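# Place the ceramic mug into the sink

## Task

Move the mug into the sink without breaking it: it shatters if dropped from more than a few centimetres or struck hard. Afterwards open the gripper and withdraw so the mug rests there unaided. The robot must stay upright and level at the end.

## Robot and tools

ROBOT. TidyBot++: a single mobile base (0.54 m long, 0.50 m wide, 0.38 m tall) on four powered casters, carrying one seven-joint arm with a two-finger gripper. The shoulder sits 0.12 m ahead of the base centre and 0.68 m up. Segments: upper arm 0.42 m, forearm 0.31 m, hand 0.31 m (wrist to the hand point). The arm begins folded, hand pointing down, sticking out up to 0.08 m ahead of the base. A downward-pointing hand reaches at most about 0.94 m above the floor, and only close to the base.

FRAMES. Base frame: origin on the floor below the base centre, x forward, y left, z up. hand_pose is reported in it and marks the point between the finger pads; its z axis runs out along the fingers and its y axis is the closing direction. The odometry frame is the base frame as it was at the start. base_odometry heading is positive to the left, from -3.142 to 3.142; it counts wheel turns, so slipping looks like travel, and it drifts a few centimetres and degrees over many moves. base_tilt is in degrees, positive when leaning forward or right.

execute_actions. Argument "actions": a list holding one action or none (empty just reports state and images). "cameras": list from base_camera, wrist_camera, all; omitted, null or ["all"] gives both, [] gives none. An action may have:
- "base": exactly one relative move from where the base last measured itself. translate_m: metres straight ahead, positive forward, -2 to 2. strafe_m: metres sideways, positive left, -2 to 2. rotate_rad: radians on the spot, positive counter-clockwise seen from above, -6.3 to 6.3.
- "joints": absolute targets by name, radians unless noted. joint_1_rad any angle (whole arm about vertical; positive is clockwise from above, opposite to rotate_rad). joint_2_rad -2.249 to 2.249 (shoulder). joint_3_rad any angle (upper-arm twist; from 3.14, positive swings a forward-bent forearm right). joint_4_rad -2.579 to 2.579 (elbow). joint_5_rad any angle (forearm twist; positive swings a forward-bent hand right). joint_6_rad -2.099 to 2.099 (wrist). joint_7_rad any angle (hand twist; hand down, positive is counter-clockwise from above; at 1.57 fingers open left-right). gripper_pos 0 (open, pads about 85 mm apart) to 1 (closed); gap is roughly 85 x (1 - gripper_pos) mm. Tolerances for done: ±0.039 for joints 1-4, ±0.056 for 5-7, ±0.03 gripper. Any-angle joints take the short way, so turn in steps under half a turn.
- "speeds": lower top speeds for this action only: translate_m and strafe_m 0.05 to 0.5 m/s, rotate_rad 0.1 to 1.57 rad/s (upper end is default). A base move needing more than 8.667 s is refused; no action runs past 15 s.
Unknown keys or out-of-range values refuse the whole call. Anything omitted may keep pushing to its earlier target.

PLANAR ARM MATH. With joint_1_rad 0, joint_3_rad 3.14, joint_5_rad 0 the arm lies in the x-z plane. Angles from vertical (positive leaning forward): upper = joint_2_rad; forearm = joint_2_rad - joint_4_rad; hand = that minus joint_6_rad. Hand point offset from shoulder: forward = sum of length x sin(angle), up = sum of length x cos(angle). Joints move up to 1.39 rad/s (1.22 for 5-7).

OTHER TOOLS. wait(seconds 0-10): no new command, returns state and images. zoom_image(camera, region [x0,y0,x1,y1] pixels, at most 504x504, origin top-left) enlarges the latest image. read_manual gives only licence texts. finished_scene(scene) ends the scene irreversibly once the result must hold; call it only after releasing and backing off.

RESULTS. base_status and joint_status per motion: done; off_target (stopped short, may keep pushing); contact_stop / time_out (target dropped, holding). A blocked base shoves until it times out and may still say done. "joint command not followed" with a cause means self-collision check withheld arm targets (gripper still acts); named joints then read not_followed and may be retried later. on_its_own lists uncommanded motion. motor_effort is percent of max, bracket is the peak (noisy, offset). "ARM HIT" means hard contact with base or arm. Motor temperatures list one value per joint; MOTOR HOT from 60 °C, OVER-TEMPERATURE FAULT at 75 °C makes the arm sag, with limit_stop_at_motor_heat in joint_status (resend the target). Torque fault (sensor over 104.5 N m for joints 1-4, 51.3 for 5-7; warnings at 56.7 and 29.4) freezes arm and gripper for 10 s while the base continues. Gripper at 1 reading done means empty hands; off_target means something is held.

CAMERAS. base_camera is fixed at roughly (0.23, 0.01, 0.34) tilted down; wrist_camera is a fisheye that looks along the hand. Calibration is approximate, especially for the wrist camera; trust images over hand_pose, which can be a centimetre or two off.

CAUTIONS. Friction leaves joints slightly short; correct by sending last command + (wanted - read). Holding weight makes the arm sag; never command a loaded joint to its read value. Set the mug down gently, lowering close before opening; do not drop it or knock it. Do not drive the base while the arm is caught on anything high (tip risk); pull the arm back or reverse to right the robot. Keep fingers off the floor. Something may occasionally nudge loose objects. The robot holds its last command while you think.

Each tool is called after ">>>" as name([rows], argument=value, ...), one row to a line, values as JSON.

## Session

>>> execute_actions([
  {"joints":{"joint_4_rad":-1.5,"joint_6_rad":-0.8}},
], cameras=["wrist_camera"])

>>> execute_actions([
  {"base":{"rotate_rad":2.1}},
], cameras=["wrist_camera"])

Scene clock: 2.30 s.
Motor temperatures (°C, as the motors report them): [35 39 28 33 43 35 44]
base_odometry: x=+0.000 y=+0.000 heading=+0.000 (m, m, rad; odometry frame)
base_tilt: forward=+0.3 right=-0.6 (deg)
base_status: not commanded
joint_positions: joint_1_rad=-0.025 joint_2_rad=-0.321 joint_3_rad=+3.117 joint_4_rad=-1.507 joint_5_rad=+0.023 joint_6_rad=-0.824 joint_7_rad=+1.547 gripper_pos=+0.000
joint_status: all done
motor_effort: joint_1_rad=+0(0) joint_2_rad=-9(8) joint_3_rad=+1(1) joint_4_rad=+21(21) joint_5_rad=+1(1) joint_6_rad=+6(7) joint_7_rad=-1(1) (%)
hand_pose: x=+0.5588 y=+0.0203 z=+1.0666 quat_wxyz=(-0.005, +0.844, +0.014, +0.536) (m; base frame)
pictures: wrist_camera
camera_calibration (this result's frames):
wrist_camera: T_world_to_cam=[[0.0309169, -0.999285, 0.0217556, -0.0214089], [-0.497224, -0.034258, -0.866946, 1.24784], [0.867071, 0.0159858, -0.497928, 0.191062], [0, 0, 0, 1]] pos_world=[0.455452, 0.0183006, 1.17741]
Images, in order (width x height): wrist_camera 644x476.

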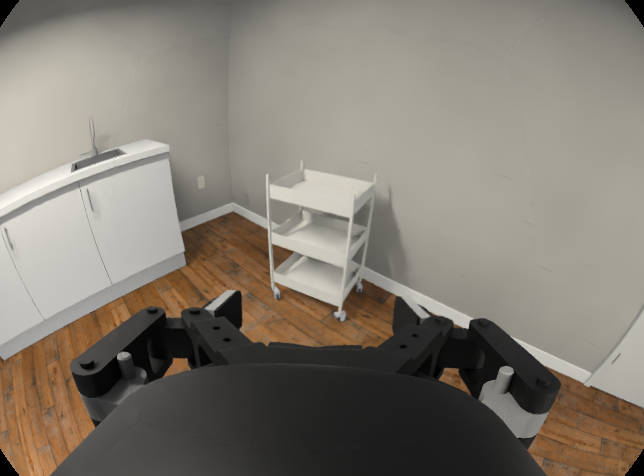

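Scene clock: 4.93 s.
Motor temperatures (°C, as the motors report them): [35 39 28 33 43 35 44]
base_odometry: x=+0.000 y=+0.000 heading=+2.100 (m, m, rad; odometry frame)
base_tilt: forward=+0.3 right=-0.6 (deg)
base_status: done
joint_positions: joint_1_rad=-0.025 joint_2_rad=-0.321 joint_3_rad=+3.117 joint_4_rad=-1.507 joint_5_rad=+0.023 joint_6_rad=-0.823 joint_7_rad=+1.547 gripper_pos=+0.000
joint_status: not commanded
motor_effort: joint_1_rad=+0(1) joint_2_rad=-9(11) joint_3_rad=+1(2) joint_4_rad=+21(22) joint_5_rad=+1(2) joint_6_rad=+6(6) joint_7_rad=-1(1) (%)
hand_pose: x=+0.5589 y=+0.0205 z=+1.0667 quat_wxyz=(-0.005, +0.844, +0.015, +0.536) (m; base frame)
pictures: wrist_camera
camera_calibration (this result's frames):
wrist_camera: T_world_to_cam=[[0.031298, -0.999271, 0.0218769, -0.0215353], [-0.496791, -0.034545, -0.867183, 1.248], [0.867306, 0.0162728, -0.49751, 0.190499], [0, 0, 0, 1]] pos_world=[0.455449, 0.0184927, 1.17749]
Images, in order (width x height): wrist_camera 644x476.

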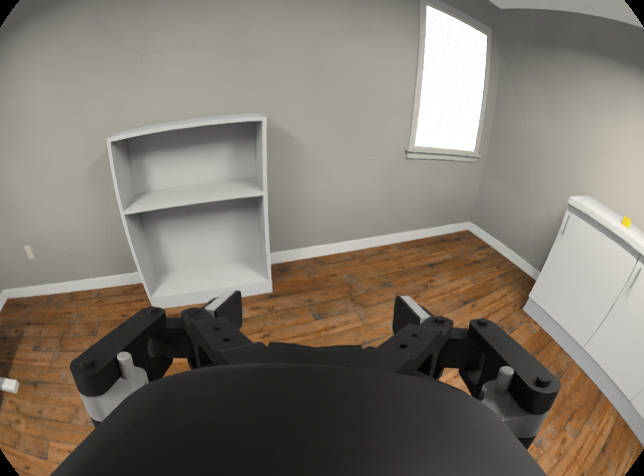

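>>> execute_actions([
  {"base":{"rotate_rad":1.95}},
])

Scene clock: 9.33 s.
Motor temperatures (°C, as the motors report them): [35 39 28 33 43 35 44]
base_odometry: x=+0.000 y=+0.000 heading=-2.234 (m, m, rad; odometry frame)
base_tilt: forward=+0.3 right=-0.6 (deg)
base_status: done
joint_positions: joint_1_rad=-0.025 joint_2_rad=-0.321 joint_3_rad=+3.118 joint_4_rad=-1.507 joint_5_rad=+0.023 joint_6_rad=-0.823 joint_7_rad=+1.547 gripper_pos=+0.000
joint_status: not commanded
motor_effort: joint_1_rad=+0(1) joint_2_rad=-8(11) joint_3_rad=+0(2) joint_4_rad=+21(22) joint_5_rad=+1(2) joint_6_rad=+6(7) joint_7_rad=-1(1) (%)
hand_pose: x=+0.5589 y=+0.0200 z=+1.0667 quat_wxyz=(-0.005, +0.844, +0.014, +0.536) (m; base frame)
pictures: base_camera, wrist_camera
camera_calibration (this result's frames):
wrist_camera: T_world_to_cam=[[0.0305127, -0.999301, 0.0216161, -0.0212642], [-0.496823, -0.0339284, -0.867188, 1.24802], [0.867315, 0.0157209, -0.497511, 0.190492], [0, 0, 0, 1]] pos_world=[0.455476, 0.0180992, 1.1775]
Images, in order (width x height): base_camera 644x364, wrist_camera 644x476.

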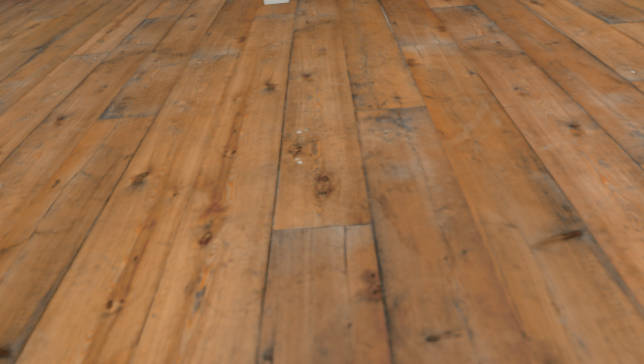

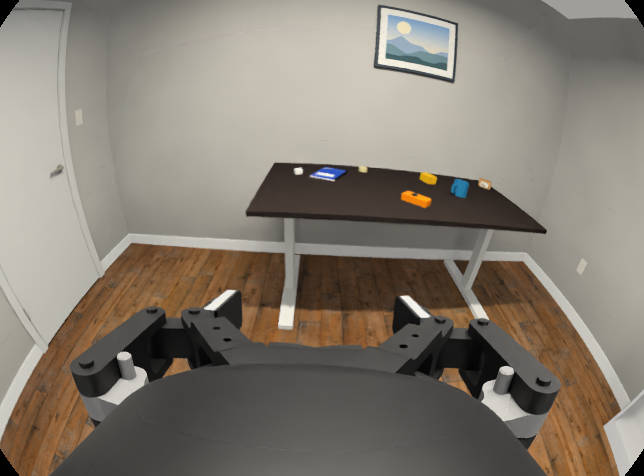

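>>> execute_actions([
  {"base":{"strafe_m":-0.7}},
], cameras=[])

>>> execute_actions([
  {"base":{"translate_m":0.6}},
], cameras=["wrist_camera"])

>>> execute_actions([
  {"base":{"translate_m":0.4},"joints":{"joint_6_rad":-1.2}},
])

Scene clock: 18.20 s.
Motor temperatures (°C, as the motors report them): [35 39 28 33 43 35 44]
base_odometry: x=-0.552 y=+0.430 heading=-2.233 (m, m, rad; odometry frame)
base_tilt: forward=+0.3 right=-0.6 (deg)
base_status: done
joint_positions: joint_1_rad=-0.025 joint_2_rad=-0.321 joint_3_rad=+3.118 joint_4_rad=-1.507 joint_5_rad=+0.023 joint_6_rad=-0.823 joint_7_rad=+1.547 gripper_pos=+0.000
joint_status: not commanded
motor_effort: joint_1_rad=+0(1) joint_2_rad=-8(9) joint_3_rad=+0(3) joint_4_rad=+21(22) joint_5_rad=+2(2) joint_6_rad=+6(7) joint_7_rad=-1(1) (%)
hand_pose: x=+0.5589 y=+0.0201 z=+1.0667 quat_wxyz=(-0.005, +0.844, +0.014, +0.536) (m; base frame)
pictures: none
No camera images: the call's "cameras" was empty. Leave "cameras" out to get every camera's image.

Scene clock: 20.77 s.
Motor temperatures (°C, as the motors report them): [35 39 28 33 43 35 44]
base_odometry: x=-0.921 y=-0.043 heading=-2.234 (m, m, rad; odometry frame)
base_tilt: forward=+0.3 right=-0.6 (deg)
base_status: done
joint_positions: joint_1_rad=-0.025 joint_2_rad=-0.321 joint_3_rad=+3.118 joint_4_rad=-1.506 joint_5_rad=+0.023 joint_6_rad=-0.821 joint_7_rad=+1.547 gripper_pos=+0.000
joint_status: not commanded
motor_effort: joint_1_rad=+0(1) joint_2_rad=-9(12) joint_3_rad=+1(2) joint_4_rad=+21(22) joint_5_rad=+2(2) joint_6_rad=+6(7) joint_7_rad=-1(1) (%)
hand_pose: x=+0.5592 y=+0.0201 z=+1.0680 quat_wxyz=(-0.005, +0.843, +0.014, +0.538) (m; base frame)
pictures: wrist_camera
camera_calibration (this result's frames):
wrist_camera: T_world_to_cam=[[0.0305607, -0.9993, 0.0215953, -0.0212425], [-0.493539, -0.0338743, -0.869064, 1.24948], [0.869187, 0.0159011, -0.494228, 0.186376], [0, 0, 0, 1]] pos_world=[0.455322, 0.0181342, 1.17845]
Images, in order (width x height): wrist_camera 644x476.

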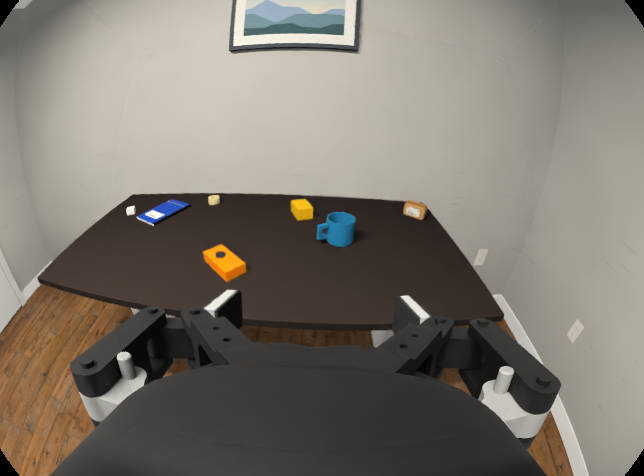

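Scene clock: 22.93 s.
Motor temperatures (°C, as the motors report them): [35 39 28 33 43 35 44]
base_odometry: x=-1.168 y=-0.358 heading=-2.234 (m, m, rad; odometry frame)
base_tilt: forward=+0.3 right=-0.6 (deg)
base_status: done
joint_positions: joint_1_rad=-0.025 joint_2_rad=-0.316 joint_3_rad=+3.118 joint_4_rad=-1.503 joint_5_rad=+0.023 joint_6_rad=-1.197 joint_7_rad=+1.547 gripper_pos=+0.000
joint_status: all done
motor_effort: joint_1_rad=+0(1) joint_2_rad=-6(11) joint_3_rad=+1(1) joint_4_rad=+20(22) joint_5_rad=+1(2) joint_6_rad=+5(7) joint_7_rad=-1(1) (%)
hand_pose: x=+0.4931 y=+0.0148 z=+0.9734 quat_wxyz=(+0.002, +0.929, +0.012, +0.370) (m; base frame)
pictures: base_camera, wrist_camera
camera_calibration (this result's frames):
wrist_camera: T_world_to_cam=[[0.028629, -0.999273, 0.0251814, -0.0250229], [-0.779345, -0.0380889, -0.625436, 1.03829], [0.625941, -0.00171935, -0.779869, 0.595377], [0, 0, 0, 1]] pos_world=[0.437235, 0.0155665, 1.11433]
Images, in order (width x height): base_camera 644x364, wrist_camera 644x476.

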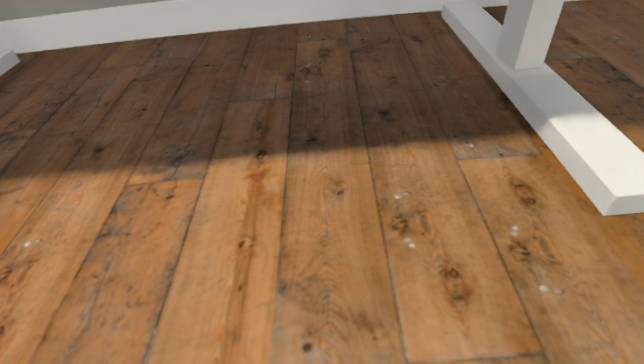

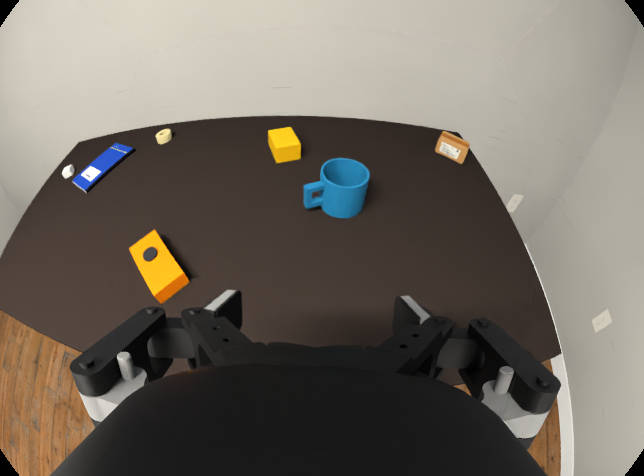

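>>> execute_actions([
  {"base":{"translate_m":0.13}},
], cameras=[])

>>> execute_actions([
  {"base":{"strafe_m":-0.09},"joints":{"joint_2_rad":0.225,"joint_4_rad":-1.195,"joint_6_rad":-1.18,"gripper_pos":0.4}},
], cameras=["wrist_camera"])

Scene clock: 31.37 s.
Motor temperatures (°C, as the motors report them): [35 39 28 33 43 35 44]
base_odometry: x=-1.248 y=-0.461 heading=-2.234 (m, m, rad; odometry frame)
base_tilt: forward=+0.3 right=-0.6 (deg)
base_status: done
joint_positions: joint_1_rad=-0.025 joint_2_rad=-0.314 joint_3_rad=+3.118 joint_4_rad=-1.503 joint_5_rad=+0.023 joint_6_rad=-1.197 joint_7_rad=+1.547 gripper_pos=+0.000
joint_status: not commanded
motor_effort: joint_1_rad=+0(0) joint_2_rad=-7(11) joint_3_rad=+1(1) joint_4_rad=+20(21) joint_5_rad=+1(2) joint_6_rad=+4(5) joint_7_rad=-1(1) (%)
hand_pose: x=+0.4937 y=+0.0148 z=+0.9727 quat_wxyz=(+0.002, +0.929, +0.012, +0.369) (m; base frame)
pictures: none
No camera images: the call's "cameras" was empty. Leave "cameras" out to get every camera's image.

Scene clock: 33.13 s.
Motor temperatures (°C, as the motors report them): [35 39 28 33 43 35 44]
base_odometry: x=-1.319 y=-0.405 heading=-2.234 (m, m, rad; odometry frame)
base_tilt: forward=+0.3 right=-0.6 (deg)
base_status: done
joint_positions: joint_1_rad=-0.025 joint_2_rad=+0.223 joint_3_rad=+3.120 joint_4_rad=-1.208 joint_5_rad=+0.023 joint_6_rad=-1.197 joint_7_rad=+1.547 gripper_pos=+0.400
joint_status: all done
motor_effort: joint_1_rad=+0(1) joint_2_rad=-26(27) joint_3_rad=+0(3) joint_4_rad=+20(21) joint_5_rad=+1(3) joint_6_rad=+3(5) joint_7_rad=-1(1) (%)
hand_pose: x=+0.6757 y=+0.0196 z=+0.8651 quat_wxyz=(+0.000, +0.967, +0.012, +0.254) (m; base frame)
pictures: wrist_camera
camera_calibration (this result's frames):
wrist_camera: T_world_to_cam=[[0.0318415, -0.999346, 0.0171346, -0.0179515], [-0.907516, -0.0360905, -0.418463, 1.02057], [0.418808, -0.00222541, -0.908072, 0.647472], [0, 0, 0, 1]] pos_world=[0.655594, 0.0203342, 1.01533]
Images, in order (width x height): wrist_camera 644x476.

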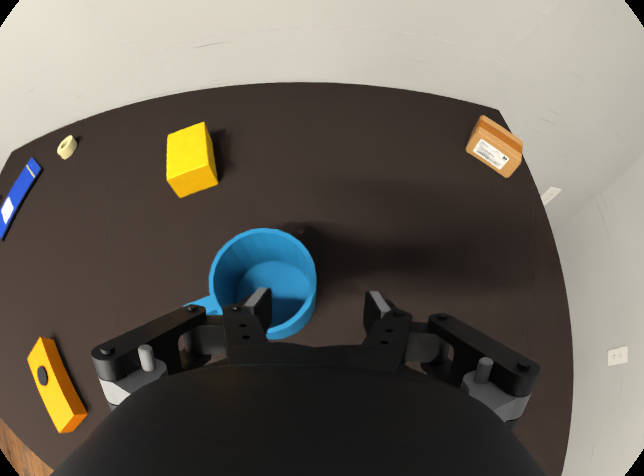

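>>> execute_actions([
  {"base":{"translate_m":0.012},"joints":{"joint_2_rad":0.38}},
], cameras=[])

>>> execute_actions([
  {"joints":{"gripper_pos":1}},
], cameras=[])

>>> execute_actions([
  {"joints":{"joint_2_rad":0.1}},
], cameras=["wrist_camera"])

>>> execute_actions([
  {"base":{"translate_m":-1.7},"joints":{"joint_2_rad":-0.2,"joint_4_rad":-1.1}},
], cameras=[])

>>> execute_actions([
  {"base":{"rotate_rad":3.14},"speeds":{"rotate_rad":1.0}},
], cameras=[])

>>> execute_actions([
  {"base":{"strafe_m":-1.05}},
])

Scene clock: 43.57 s.
Motor temperatures (°C, as the motors report them): [35 39 28 33 43 35 44]
base_odometry: x=-1.327 y=-0.415 heading=-2.234 (m, m, rad; odometry frame)
base_tilt: forward=+0.3 right=-0.6 (deg)
base_status: done
joint_positions: joint_1_rad=-0.025 joint_2_rad=+0.383 joint_3_rad=+3.120 joint_4_rad=-1.200 joint_5_rad=+0.023 joint_6_rad=-1.197 joint_7_rad=+1.547 gripper_pos=+0.400
joint_status: all done
motor_effort: joint_1_rad=+0(1) joint_2_rad=-31(35) joint_3_rad=+0(1) joint_4_rad=+19(22) joint_5_rad=+1(1) joint_6_rad=+2(4) joint_7_rad=-1(1) (%)
hand_pose: x=+0.7002 y=+0.0202 z=+0.7777 quat_wxyz=(+0.001, +0.984, +0.012, +0.180) (m; base frame)
pictures: none
No camera images: the call's "cameras" was empty. Leave "cameras" out to get every camera's image.

Scene clock: 44.50 s.
Motor temperatures (°C, as the motors report them): [35 39 28 33 43 35 44]
base_odometry: x=-1.327 y=-0.415 heading=-2.234 (m, m, rad; odometry frame)
base_tilt: forward=+0.3 right=-0.6 (deg)
base_status: not commanded
joint_positions: joint_1_rad=-0.025 joint_2_rad=+0.381 joint_3_rad=+3.120 joint_4_rad=-1.197 joint_5_rad=+0.023 joint_6_rad=-1.197 joint_7_rad=+1.547 gripper_pos=+0.949
joint_status: gripper_pos off_target (ended at +0.949, target +1.000)
motor_effort: joint_1_rad=-1(3) joint_2_rad=-29(35) joint_3_rad=-1(3) joint_4_rad=+18(23) joint_5_rad=+1(5) joint_6_rad=+2(4) joint_7_rad=-1(0) (%)
hand_pose: x=+0.7010 y=+0.0204 z=+0.7795 quat_wxyz=(+0.001, +0.983, +0.012, +0.182) (m; base frame)
pictures: none
No camera images: the call's "cameras" was empty. Leave "cameras" out to get every camera's image.

Scene clock: 46.07 s.
Motor temperatures (°C, as the motors report them): [35 39 28 33 43 35 44]
base_odometry: x=-1.327 y=-0.415 heading=-2.234 (m, m, rad; odometry frame)
base_tilt: forward=+0.3 right=-0.6 (deg)
base_status: not commanded
joint_positions: joint_1_rad=-0.025 joint_2_rad=+0.110 joint_3_rad=+3.120 joint_4_rad=-1.208 joint_5_rad=+0.023 joint_6_rad=-1.197 joint_7_rad=+1.547 gripper_pos=+0.949
joint_status: all done
motor_effort: joint_1_rad=+0(1) joint_2_rad=-26(39) joint_3_rad=+0(1) joint_4_rad=+23(24) joint_5_rad=+1(1) joint_6_rad=+6(5) joint_7_rad=-1(1) (%)
hand_pose: x=+0.6516 y=+0.0191 z=+0.9269 quat_wxyz=(-0.001, +0.951, +0.011, +0.309) (m; base frame)
pictures: wrist_camera
camera_calibration (this result's frames):
wrist_camera: T_world_to_cam=[[0.030136, -0.999389, 0.0177238, -0.0181436], [-0.854217, -0.0349581, -0.51874, 1.08279], [0.519042, 0.000492718, -0.854748, 0.598895], [0, 0, 0, 1]] pos_world=[0.614634, 0.0194247, 1.07391]
Images, in order (width x height): wrist_camera 644x476.

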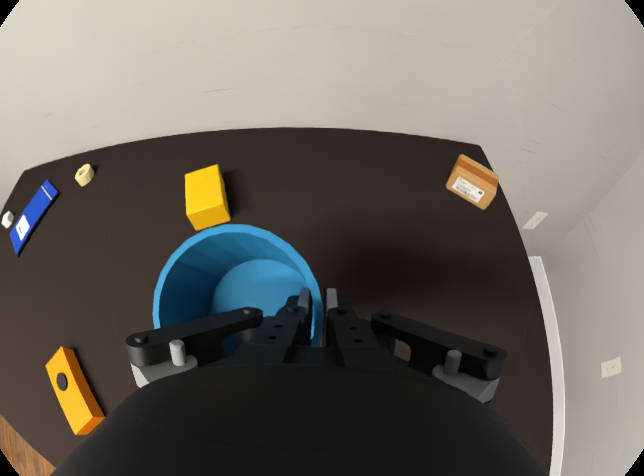

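Scene clock: 50.83 s.
Motor temperatures (°C, as the motors report them): [35 39 28 33 43 35 44]
base_odometry: x=-0.280 y=+0.925 heading=-2.234 (m, m, rad; odometry frame)
base_tilt: forward=+0.3 right=-0.6 (deg)
base_status: done
joint_positions: joint_1_rad=-0.025 joint_2_rad=-0.193 joint_3_rad=+3.120 joint_4_rad=-1.117 joint_5_rad=+0.023 joint_6_rad=-1.197 joint_7_rad=+1.547 gripper_pos=+0.949
joint_status: all done
motor_effort: joint_1_rad=+0(1) joint_2_rad=-13(32) joint_3_rad=+0(1) joint_4_rad=+22(26) joint_5_rad=+1(0) joint_6_rad=+8(9) joint_7_rad=-1(1) (%)
hand_pose: x=+0.5541 y=+0.0169 z=+1.1216 quat_wxyz=(-0.004, +0.872, +0.009, +0.489) (m; base frame)
pictures: none
No camera images: the call's "cameras" was empty. Leave "cameras" out to get every camera's image.

Scene clock: 54.90 s.
Motor temperatures (°C, as the motors report them): [35 39 28 33 43 35 44]
base_odometry: x=-0.280 y=+0.925 heading=+0.906 (m, m, rad; odometry frame)
base_tilt: forward=+0.3 right=-0.6 (deg)
base_status: done
joint_positions: joint_1_rad=-0.025 joint_2_rad=-0.193 joint_3_rad=+3.117 joint_4_rad=-1.117 joint_5_rad=+0.023 joint_6_rad=-1.197 joint_7_rad=+1.547 gripper_pos=+0.949
joint_status: not commanded
motor_effort: joint_1_rad=+0(1) joint_2_rad=-13(14) joint_3_rad=+0(2) joint_4_rad=+22(22) joint_5_rad=+1(0) joint_6_rad=+9(8) joint_7_rad=-1(2) (%)
hand_pose: x=+0.5540 y=+0.0181 z=+1.1216 quat_wxyz=(-0.004, +0.872, +0.011, +0.489) (m; base frame)
pictures: none
No camera images: the call's "cameras" was empty. Leave "cameras" out to get every camera's image.

Scene clock: 58.37 s.
Motor temperatures (°C, as the motors report them): [35 39 28 33 43 35 44]
base_odometry: x=+0.547 y=+0.278 heading=+0.906 (m, m, rad; odometry frame)
base_tilt: forward=+0.3 right=-0.6 (deg)
base_status: done
joint_positions: joint_1_rad=-0.025 joint_2_rad=-0.193 joint_3_rad=+3.117 joint_4_rad=-1.117 joint_5_rad=+0.023 joint_6_rad=-1.197 joint_7_rad=+1.547 gripper_pos=+0.949
joint_status: not commanded
motor_effort: joint_1_rad=+0(2) joint_2_rad=-13(14) joint_3_rad=+0(3) joint_4_rad=+22(22) joint_5_rad=+1(3) joint_6_rad=+8(9) joint_7_rad=-2(2) (%)
hand_pose: x=+0.5540 y=+0.0181 z=+1.1216 quat_wxyz=(-0.004, +0.872, +0.011, +0.489) (m; base frame)
pictures: base_camera, wrist_camera
camera_calibration (this result's frames):
wrist_camera: T_world_to_cam=[[0.0258465, -0.999524, 0.0168373, -0.0162796], [-0.590034, -0.0288494, -0.806863, 1.277], [0.806964, 0.01092, -0.590499, 0.359876], [0, 0, 0, 1]] pos_world=[0.463489, 0.0166391, 1.24315]
Images, in order (width x height): base_camera 644x364, wrist_camera 644x476.

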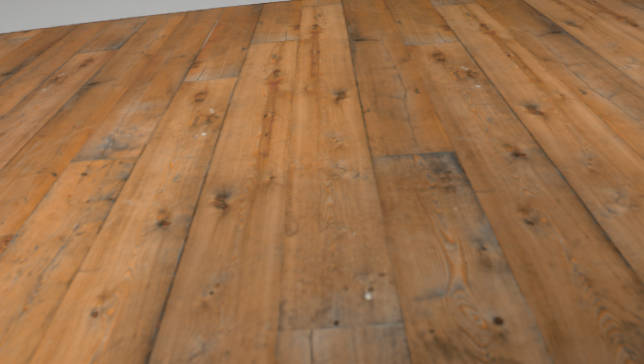

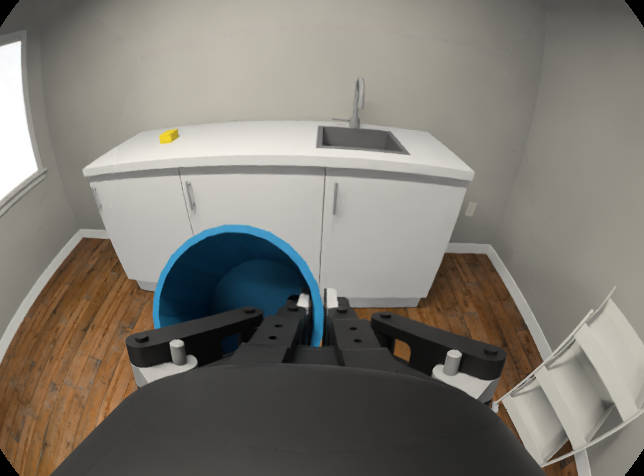

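>>> execute_actions([
  {"base":{"translate_m":0.92}},
], cameras=[])

>>> execute_actions([
  {"base":{"strafe_m":-0.27}},
])

Scene clock: 65.23 s.
Motor temperatures (°C, as the motors report them): [35 39 28 33 43 35 44]
base_odometry: x=+1.115 y=+1.002 heading=+0.906 (m, m, rad; odometry frame)
base_tilt: forward=+0.3 right=-0.6 (deg)
base_status: done
joint_positions: joint_1_rad=-0.025 joint_2_rad=-0.187 joint_3_rad=+3.117 joint_4_rad=-1.117 joint_5_rad=+0.023 joint_6_rad=-1.197 joint_7_rad=+1.547 gripper_pos=+0.949
joint_status: not commanded
motor_effort: joint_1_rad=+1(1) joint_2_rad=-14(16) joint_3_rad=+1(1) joint_4_rad=+23(23) joint_5_rad=+1(2) joint_6_rad=+8(9) joint_7_rad=-1(1) (%)
hand_pose: x=+0.5566 y=+0.0182 z=+1.1191 quat_wxyz=(-0.004, +0.874, +0.011, +0.486) (m; base frame)
pictures: none
No camera images: the call's "cameras" was empty. Leave "cameras" out to get every camera's image.

Scene clock: 67.07 s.
Motor temperatures (°C, as the motors report them): [35 39 28 33 43 35 44]
base_odometry: x=+1.327 y=+0.835 heading=+0.906 (m, m, rad; odometry frame)
base_tilt: forward=+0.3 right=-0.6 (deg)
base_status: done
joint_positions: joint_1_rad=-0.025 joint_2_rad=-0.187 joint_3_rad=+3.121 joint_4_rad=-1.117 joint_5_rad=+0.023 joint_6_rad=-1.197 joint_7_rad=+1.547 gripper_pos=+0.949
joint_status: not commanded
motor_effort: joint_1_rad=+0(2) joint_2_rad=-14(14) joint_3_rad=+0(3) joint_4_rad=+22(23) joint_5_rad=+1(0) joint_6_rad=+8(9) joint_7_rad=-1(1) (%)
hand_pose: x=+0.5567 y=+0.0163 z=+1.1191 quat_wxyz=(-0.004, +0.874, +0.009, +0.486) (m; base frame)
pictures: base_camera, wrist_camera
camera_calibration (this result's frames):
wrist_camera: T_world_to_cam=[[0.0223768, -0.999619, 0.0161536, -0.0153996], [-0.594771, -0.0262979, -0.803465, 1.27532], [0.803583, 0.00837122, -0.595133, 0.363376], [0, 0, 0, 1]] pos_world=[0.466864, 0.0151025, 1.24118]
Images, in order (width x height): base_camera 644x364, wrist_camera 644x476.

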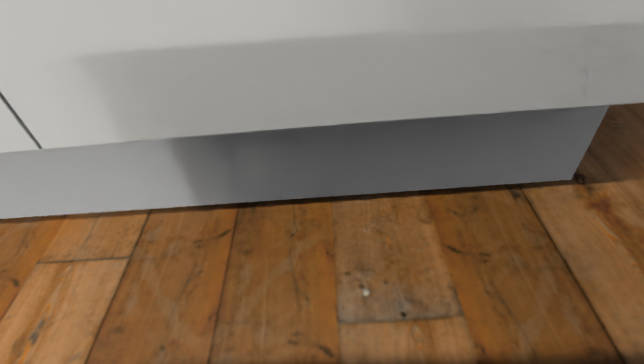

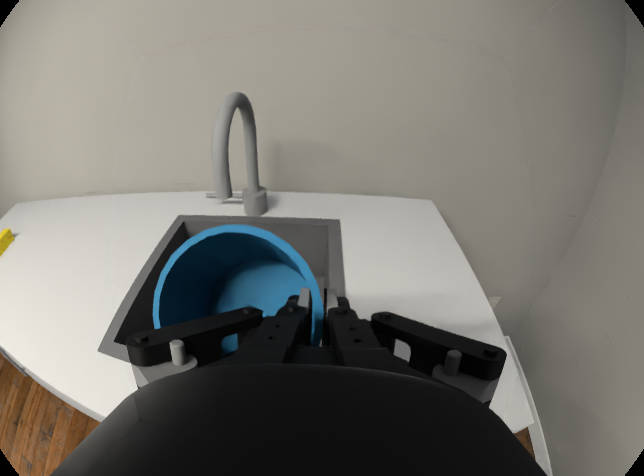

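>>> execute_actions([
  {"base":{"strafe_m":0.06}},
], cameras=[])

>>> execute_actions([
  {"base":{"translate_m":0.17},"joints":{"joint_2_rad":0.0,"joint_4_rad":-1.06,"joint_6_rad":-1.33}},
])

Scene clock: 71.97 s.
Motor temperatures (°C, as the motors report them): [35 39 28 33 43 35 44]
base_odometry: x=+1.280 y=+0.872 heading=+0.905 (m, m, rad; odometry frame)
base_tilt: forward=+0.3 right=-0.6 (deg)
base_status: done
joint_positions: joint_1_rad=-0.025 joint_2_rad=-0.187 joint_3_rad=+3.116 joint_4_rad=-1.117 joint_5_rad=+0.023 joint_6_rad=-1.197 joint_7_rad=+1.547 gripper_pos=+0.949
joint_status: not commanded
motor_effort: joint_1_rad=+0(1) joint_2_rad=-13(14) joint_3_rad=+1(3) joint_4_rad=+22(23) joint_5_rad=+2(0) joint_6_rad=+8(9) joint_7_rad=-1(2) (%)
hand_pose: x=+0.5565 y=+0.0188 z=+1.1191 quat_wxyz=(-0.005, +0.874, +0.011, +0.486) (m; base frame)
pictures: none
No camera images: the call's "cameras" was empty. Leave "cameras" out to get every camera's image.

Scene clock: 73.67 s.
Motor temperatures (°C, as the motors report them): [35 39 28 33 43 35 44]
base_odometry: x=+1.385 y=+1.006 heading=+0.905 (m, m, rad; odometry frame)
base_tilt: forward=+0.3 right=-0.6 (deg)
base_status: done
joint_positions: joint_1_rad=-0.025 joint_2_rad=+0.026 joint_3_rad=+3.116 joint_4_rad=-1.083 joint_5_rad=+0.023 joint_6_rad=-1.316 joint_7_rad=+1.547 gripper_pos=+0.949
joint_status: all done
motor_effort: joint_1_rad=+0(1) joint_2_rad=-22(29) joint_3_rad=+0(1) joint_4_rad=+23(25) joint_5_rad=+1(1) joint_6_rad=+6(8) joint_7_rad=-1(1) (%)
hand_pose: x=+0.6152 y=+0.0194 z=+1.0077 quat_wxyz=(-0.002, +0.936, +0.011, +0.351) (m; base frame)
pictures: base_camera, wrist_camera
camera_calibration (this result's frames):
wrist_camera: T_world_to_cam=[[0.0297929, -0.999414, 0.0168267, -0.0170335], [-0.804725, -0.0339677, -0.592676, 1.1376], [0.5929, 0.00411672, -0.805265, 0.591509], [0, 0, 0, 1]] pos_world=[0.565254, 0.019183, 1.15083]
Images, in order (width x height): base_camera 644x364, wrist_camera 644x476.

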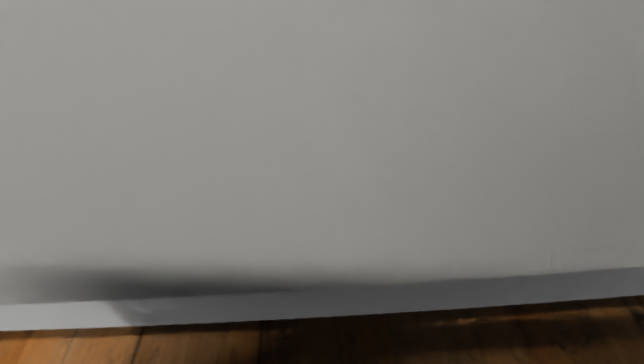

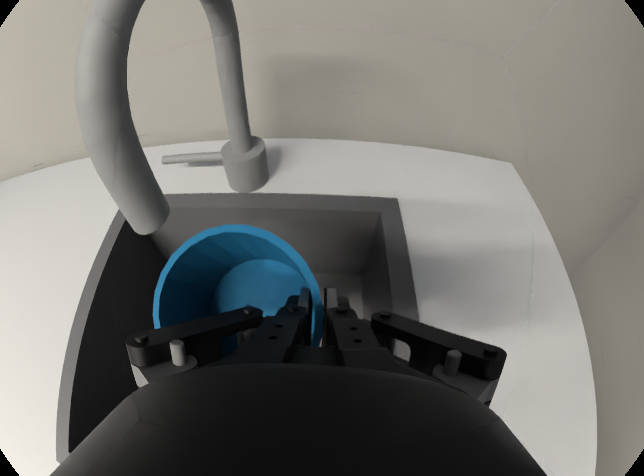

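Matches before.

>>> execute_actions([
  {"joints":{"joint_2_rad":0.17,"joint_4_rad":-1.2,"joint_6_rad":-1.4}},
], cameras=[])

>>> execute_actions([
  {"joints":{"joint_2_rad":0.24}},
], cameras=[])

>>> execute_actions([
  {"joints":{"joint_2_rad":0.29,"joint_6_rad":-1.33}},
], cameras=[])

>>> execute_actions([
  {"joints":{"gripper_pos":0.5}},
], cameras=[])

>>> execute_actions([
  {"joints":{"joint_2_rad":-0.2}},
], cameras=["wrist_camera"])

>>> execute_actions([
  {"base":{"translate_m":-0.3}},
], cameras=[])

>>> finished_scene(scene=2)

Scene clock: 80.73 s.
Motor temperatures (°C, as the motors report them): [35 39 28 33 43 35 44]
base_odometry: x=+1.385 y=+1.006 heading=+0.905 (m, m, rad; odometry frame)
base_tilt: forward=+0.3 right=-0.6 (deg)
base_status: not commanded
joint_positions: joint_1_rad=-0.025 joint_2_rad=+0.192 joint_3_rad=+3.116 joint_4_rad=-1.215 joint_5_rad=+0.023 joint_6_rad=-1.383 joint_7_rad=+1.547 gripper_pos=+0.949
joint_status: all done
motor_effort: joint_1_rad=+0(0) joint_2_rad=-27(32) joint_3_rad=-1(0) joint_4_rad=+22(24) joint_5_rad=+1(1) joint_6_rad=+3(7) joint_7_rad=-1(1) (%)
hand_pose: x=+0.6160 y=+0.0185 z=+0.8538 quat_wxyz=(+0.003, +0.984, +0.013, +0.175) (m; base frame)
pictures: none
No camera images: the call's "cameras" was empty. Leave "cameras" out to get every camera's image.

Scene clock: 81.67 s.
Motor temperatures (°C, as the motors report them): [35 39 28 33 43 35 44]
base_odometry: x=+1.385 y=+1.006 heading=+0.905 (m, m, rad; odometry frame)
base_tilt: forward=+0.3 right=-0.6 (deg)
base_status: not commanded
joint_positions: joint_1_rad=-0.025 joint_2_rad=+0.248 joint_3_rad=+3.116 joint_4_rad=-1.215 joint_5_rad=+0.023 joint_6_rad=-1.383 joint_7_rad=+1.547 gripper_pos=+0.949
joint_status: all done
motor_effort: joint_1_rad=+0(0) joint_2_rad=-29(30) joint_3_rad=+0(0) joint_4_rad=+21(22) joint_5_rad=+1(1) joint_6_rad=+3(3) joint_7_rad=-1(1) (%)
hand_pose: x=+0.6248 y=+0.0188 z=+0.8260 quat_wxyz=(+0.003, +0.989, +0.013, +0.148) (m; base frame)
pictures: none
No camera images: the call's "cameras" was empty. Leave "cameras" out to get every camera's image.

Scene clock: 82.43 s.
Motor temperatures (°C, as the motors report them): [35 39 28 33 43 35 44]
base_odometry: x=+1.385 y=+1.006 heading=+0.905 (m, m, rad; odometry frame)
base_tilt: forward=+0.3 right=-0.6 (deg)
base_status: not commanded
joint_positions: joint_1_rad=-0.025 joint_2_rad=+0.267 joint_3_rad=+3.116 joint_4_rad=-1.208 joint_5_rad=+0.023 joint_6_rad=-1.355 joint_7_rad=+1.547 gripper_pos=+0.950
joint_status: all done
motor_effort: joint_1_rad=+0(1) joint_2_rad=-26(28) joint_3_rad=+0(0) joint_4_rad=+19(21) joint_5_rad=+2(3) joint_6_rad=+1(3) joint_7_rad=-2(1) (%)
hand_pose: x=+0.6377 y=+0.0193 z=+0.8216 quat_wxyz=(+0.002, +0.988, +0.013, +0.155) (m; base frame)
pictures: none
No camera images: the call's "cameras" was empty. Leave "cameras" out to get every camera's image.

Scene clock: 83.27 s.
Motor temperatures (°C, as the motors report them): [35 39 28 33 43 35 44]
base_odometry: x=+1.385 y=+1.006 heading=+0.905 (m, m, rad; odometry frame)
base_tilt: forward=+0.3 right=-0.6 (deg)
base_status: not commanded
joint_positions: joint_1_rad=-0.025 joint_2_rad=+0.272 joint_3_rad=+3.116 joint_4_rad=-1.208 joint_5_rad=+0.023 joint_6_rad=-1.355 joint_7_rad=+1.547 gripper_pos=+0.500
joint_status: all done
motor_effort: joint_1_rad=+0(0) joint_2_rad=-27(28) joint_3_rad=+0(1) joint_4_rad=+19(21) joint_5_rad=+2(2) joint_6_rad=+2(3) joint_7_rad=-1(2) (%)
hand_pose: x=+0.6385 y=+0.0194 z=+0.8188 quat_wxyz=(+0.002, +0.988, +0.013, +0.153) (m; base frame)
pictures: none
No camera images: the call's "cameras" was empty. Leave "cameras" out to get every camera's image.

Scene clock: 84.97 s.
Motor temperatures (°C, as the motors report them): [35 39 28 33 43 35 44]
base_odometry: x=+1.385 y=+1.006 heading=+0.905 (m, m, rad; odometry frame)
base_tilt: forward=+0.3 right=-0.6 (deg)
base_status: not commanded
joint_positions: joint_1_rad=-0.025 joint_2_rad=-0.201 joint_3_rad=+3.116 joint_4_rad=-1.203 joint_5_rad=+0.023 joint_6_rad=-1.354 joint_7_rad=+1.547 gripper_pos=+0.500
joint_status: all done
motor_effort: joint_1_rad=+0(0) joint_2_rad=-10(31) joint_3_rad=+1(0) joint_4_rad=+19(21) joint_5_rad=+1(2) joint_6_rad=+5(5) joint_7_rad=-1(1) (%)
hand_pose: x=+0.5192 y=+0.0164 z=+1.0432 quat_wxyz=(-0.001, +0.924, +0.011, +0.383) (m; base frame)
pictures: wrist_camera
camera_calibration (this result's frames):
wrist_camera: T_world_to_cam=[[0.0273798, -0.999411, 0.0206716, -0.0205999], [-0.762102, -0.0342516, -0.64655, 1.11538], [0.646877, 0.00194851, -0.762591, 0.604527], [0, 0, 0, 1]] pos_world=[0.459539, 0.0164377, 1.18258]
Images, in order (width x height): wrist_camera 644x476.

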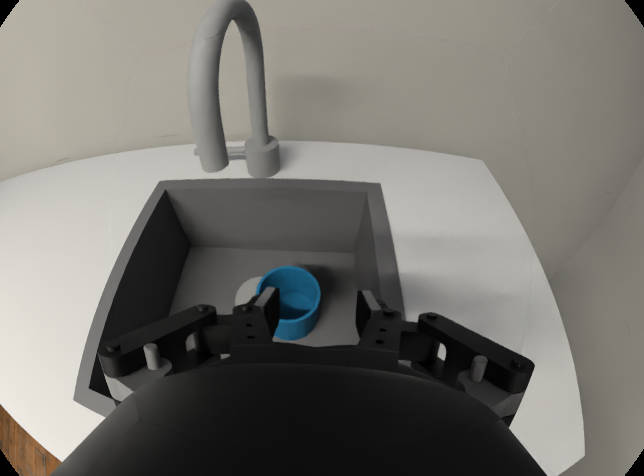

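Scene clock: 86.93 s.
Motor temperatures (°C, as the motors report them): [35 39 28 33 43 35 44]
base_odometry: x=+1.200 y=+0.770 heading=+0.905 (m, m, rad; odometry frame)
base_tilt: forward=+0.3 right=-0.6 (deg)
base_status: done
joint_positions: joint_1_rad=-0.025 joint_2_rad=-0.205 joint_3_rad=+3.116 joint_4_rad=-1.203 joint_5_rad=+0.023 joint_6_rad=-1.352 joint_7_rad=+1.547 gripper_pos=+0.500
joint_status: not commanded
motor_effort: joint_1_rad=+0(1) joint_2_rad=-9(14) joint_3_rad=+1(2) joint_4_rad=+19(20) joint_5_rad=+2(2) joint_6_rad=+5(5) joint_7_rad=-1(1) (%)
hand_pose: x=+0.5183 y=+0.0162 z=+1.0453 quat_wxyz=(-0.001, +0.923, +0.011, +0.386) (m; base frame)
pictures: none
No camera images: the call's "cameras" was empty. Leave "cameras" out to get every camera's image.

The scene is finished: the task was done.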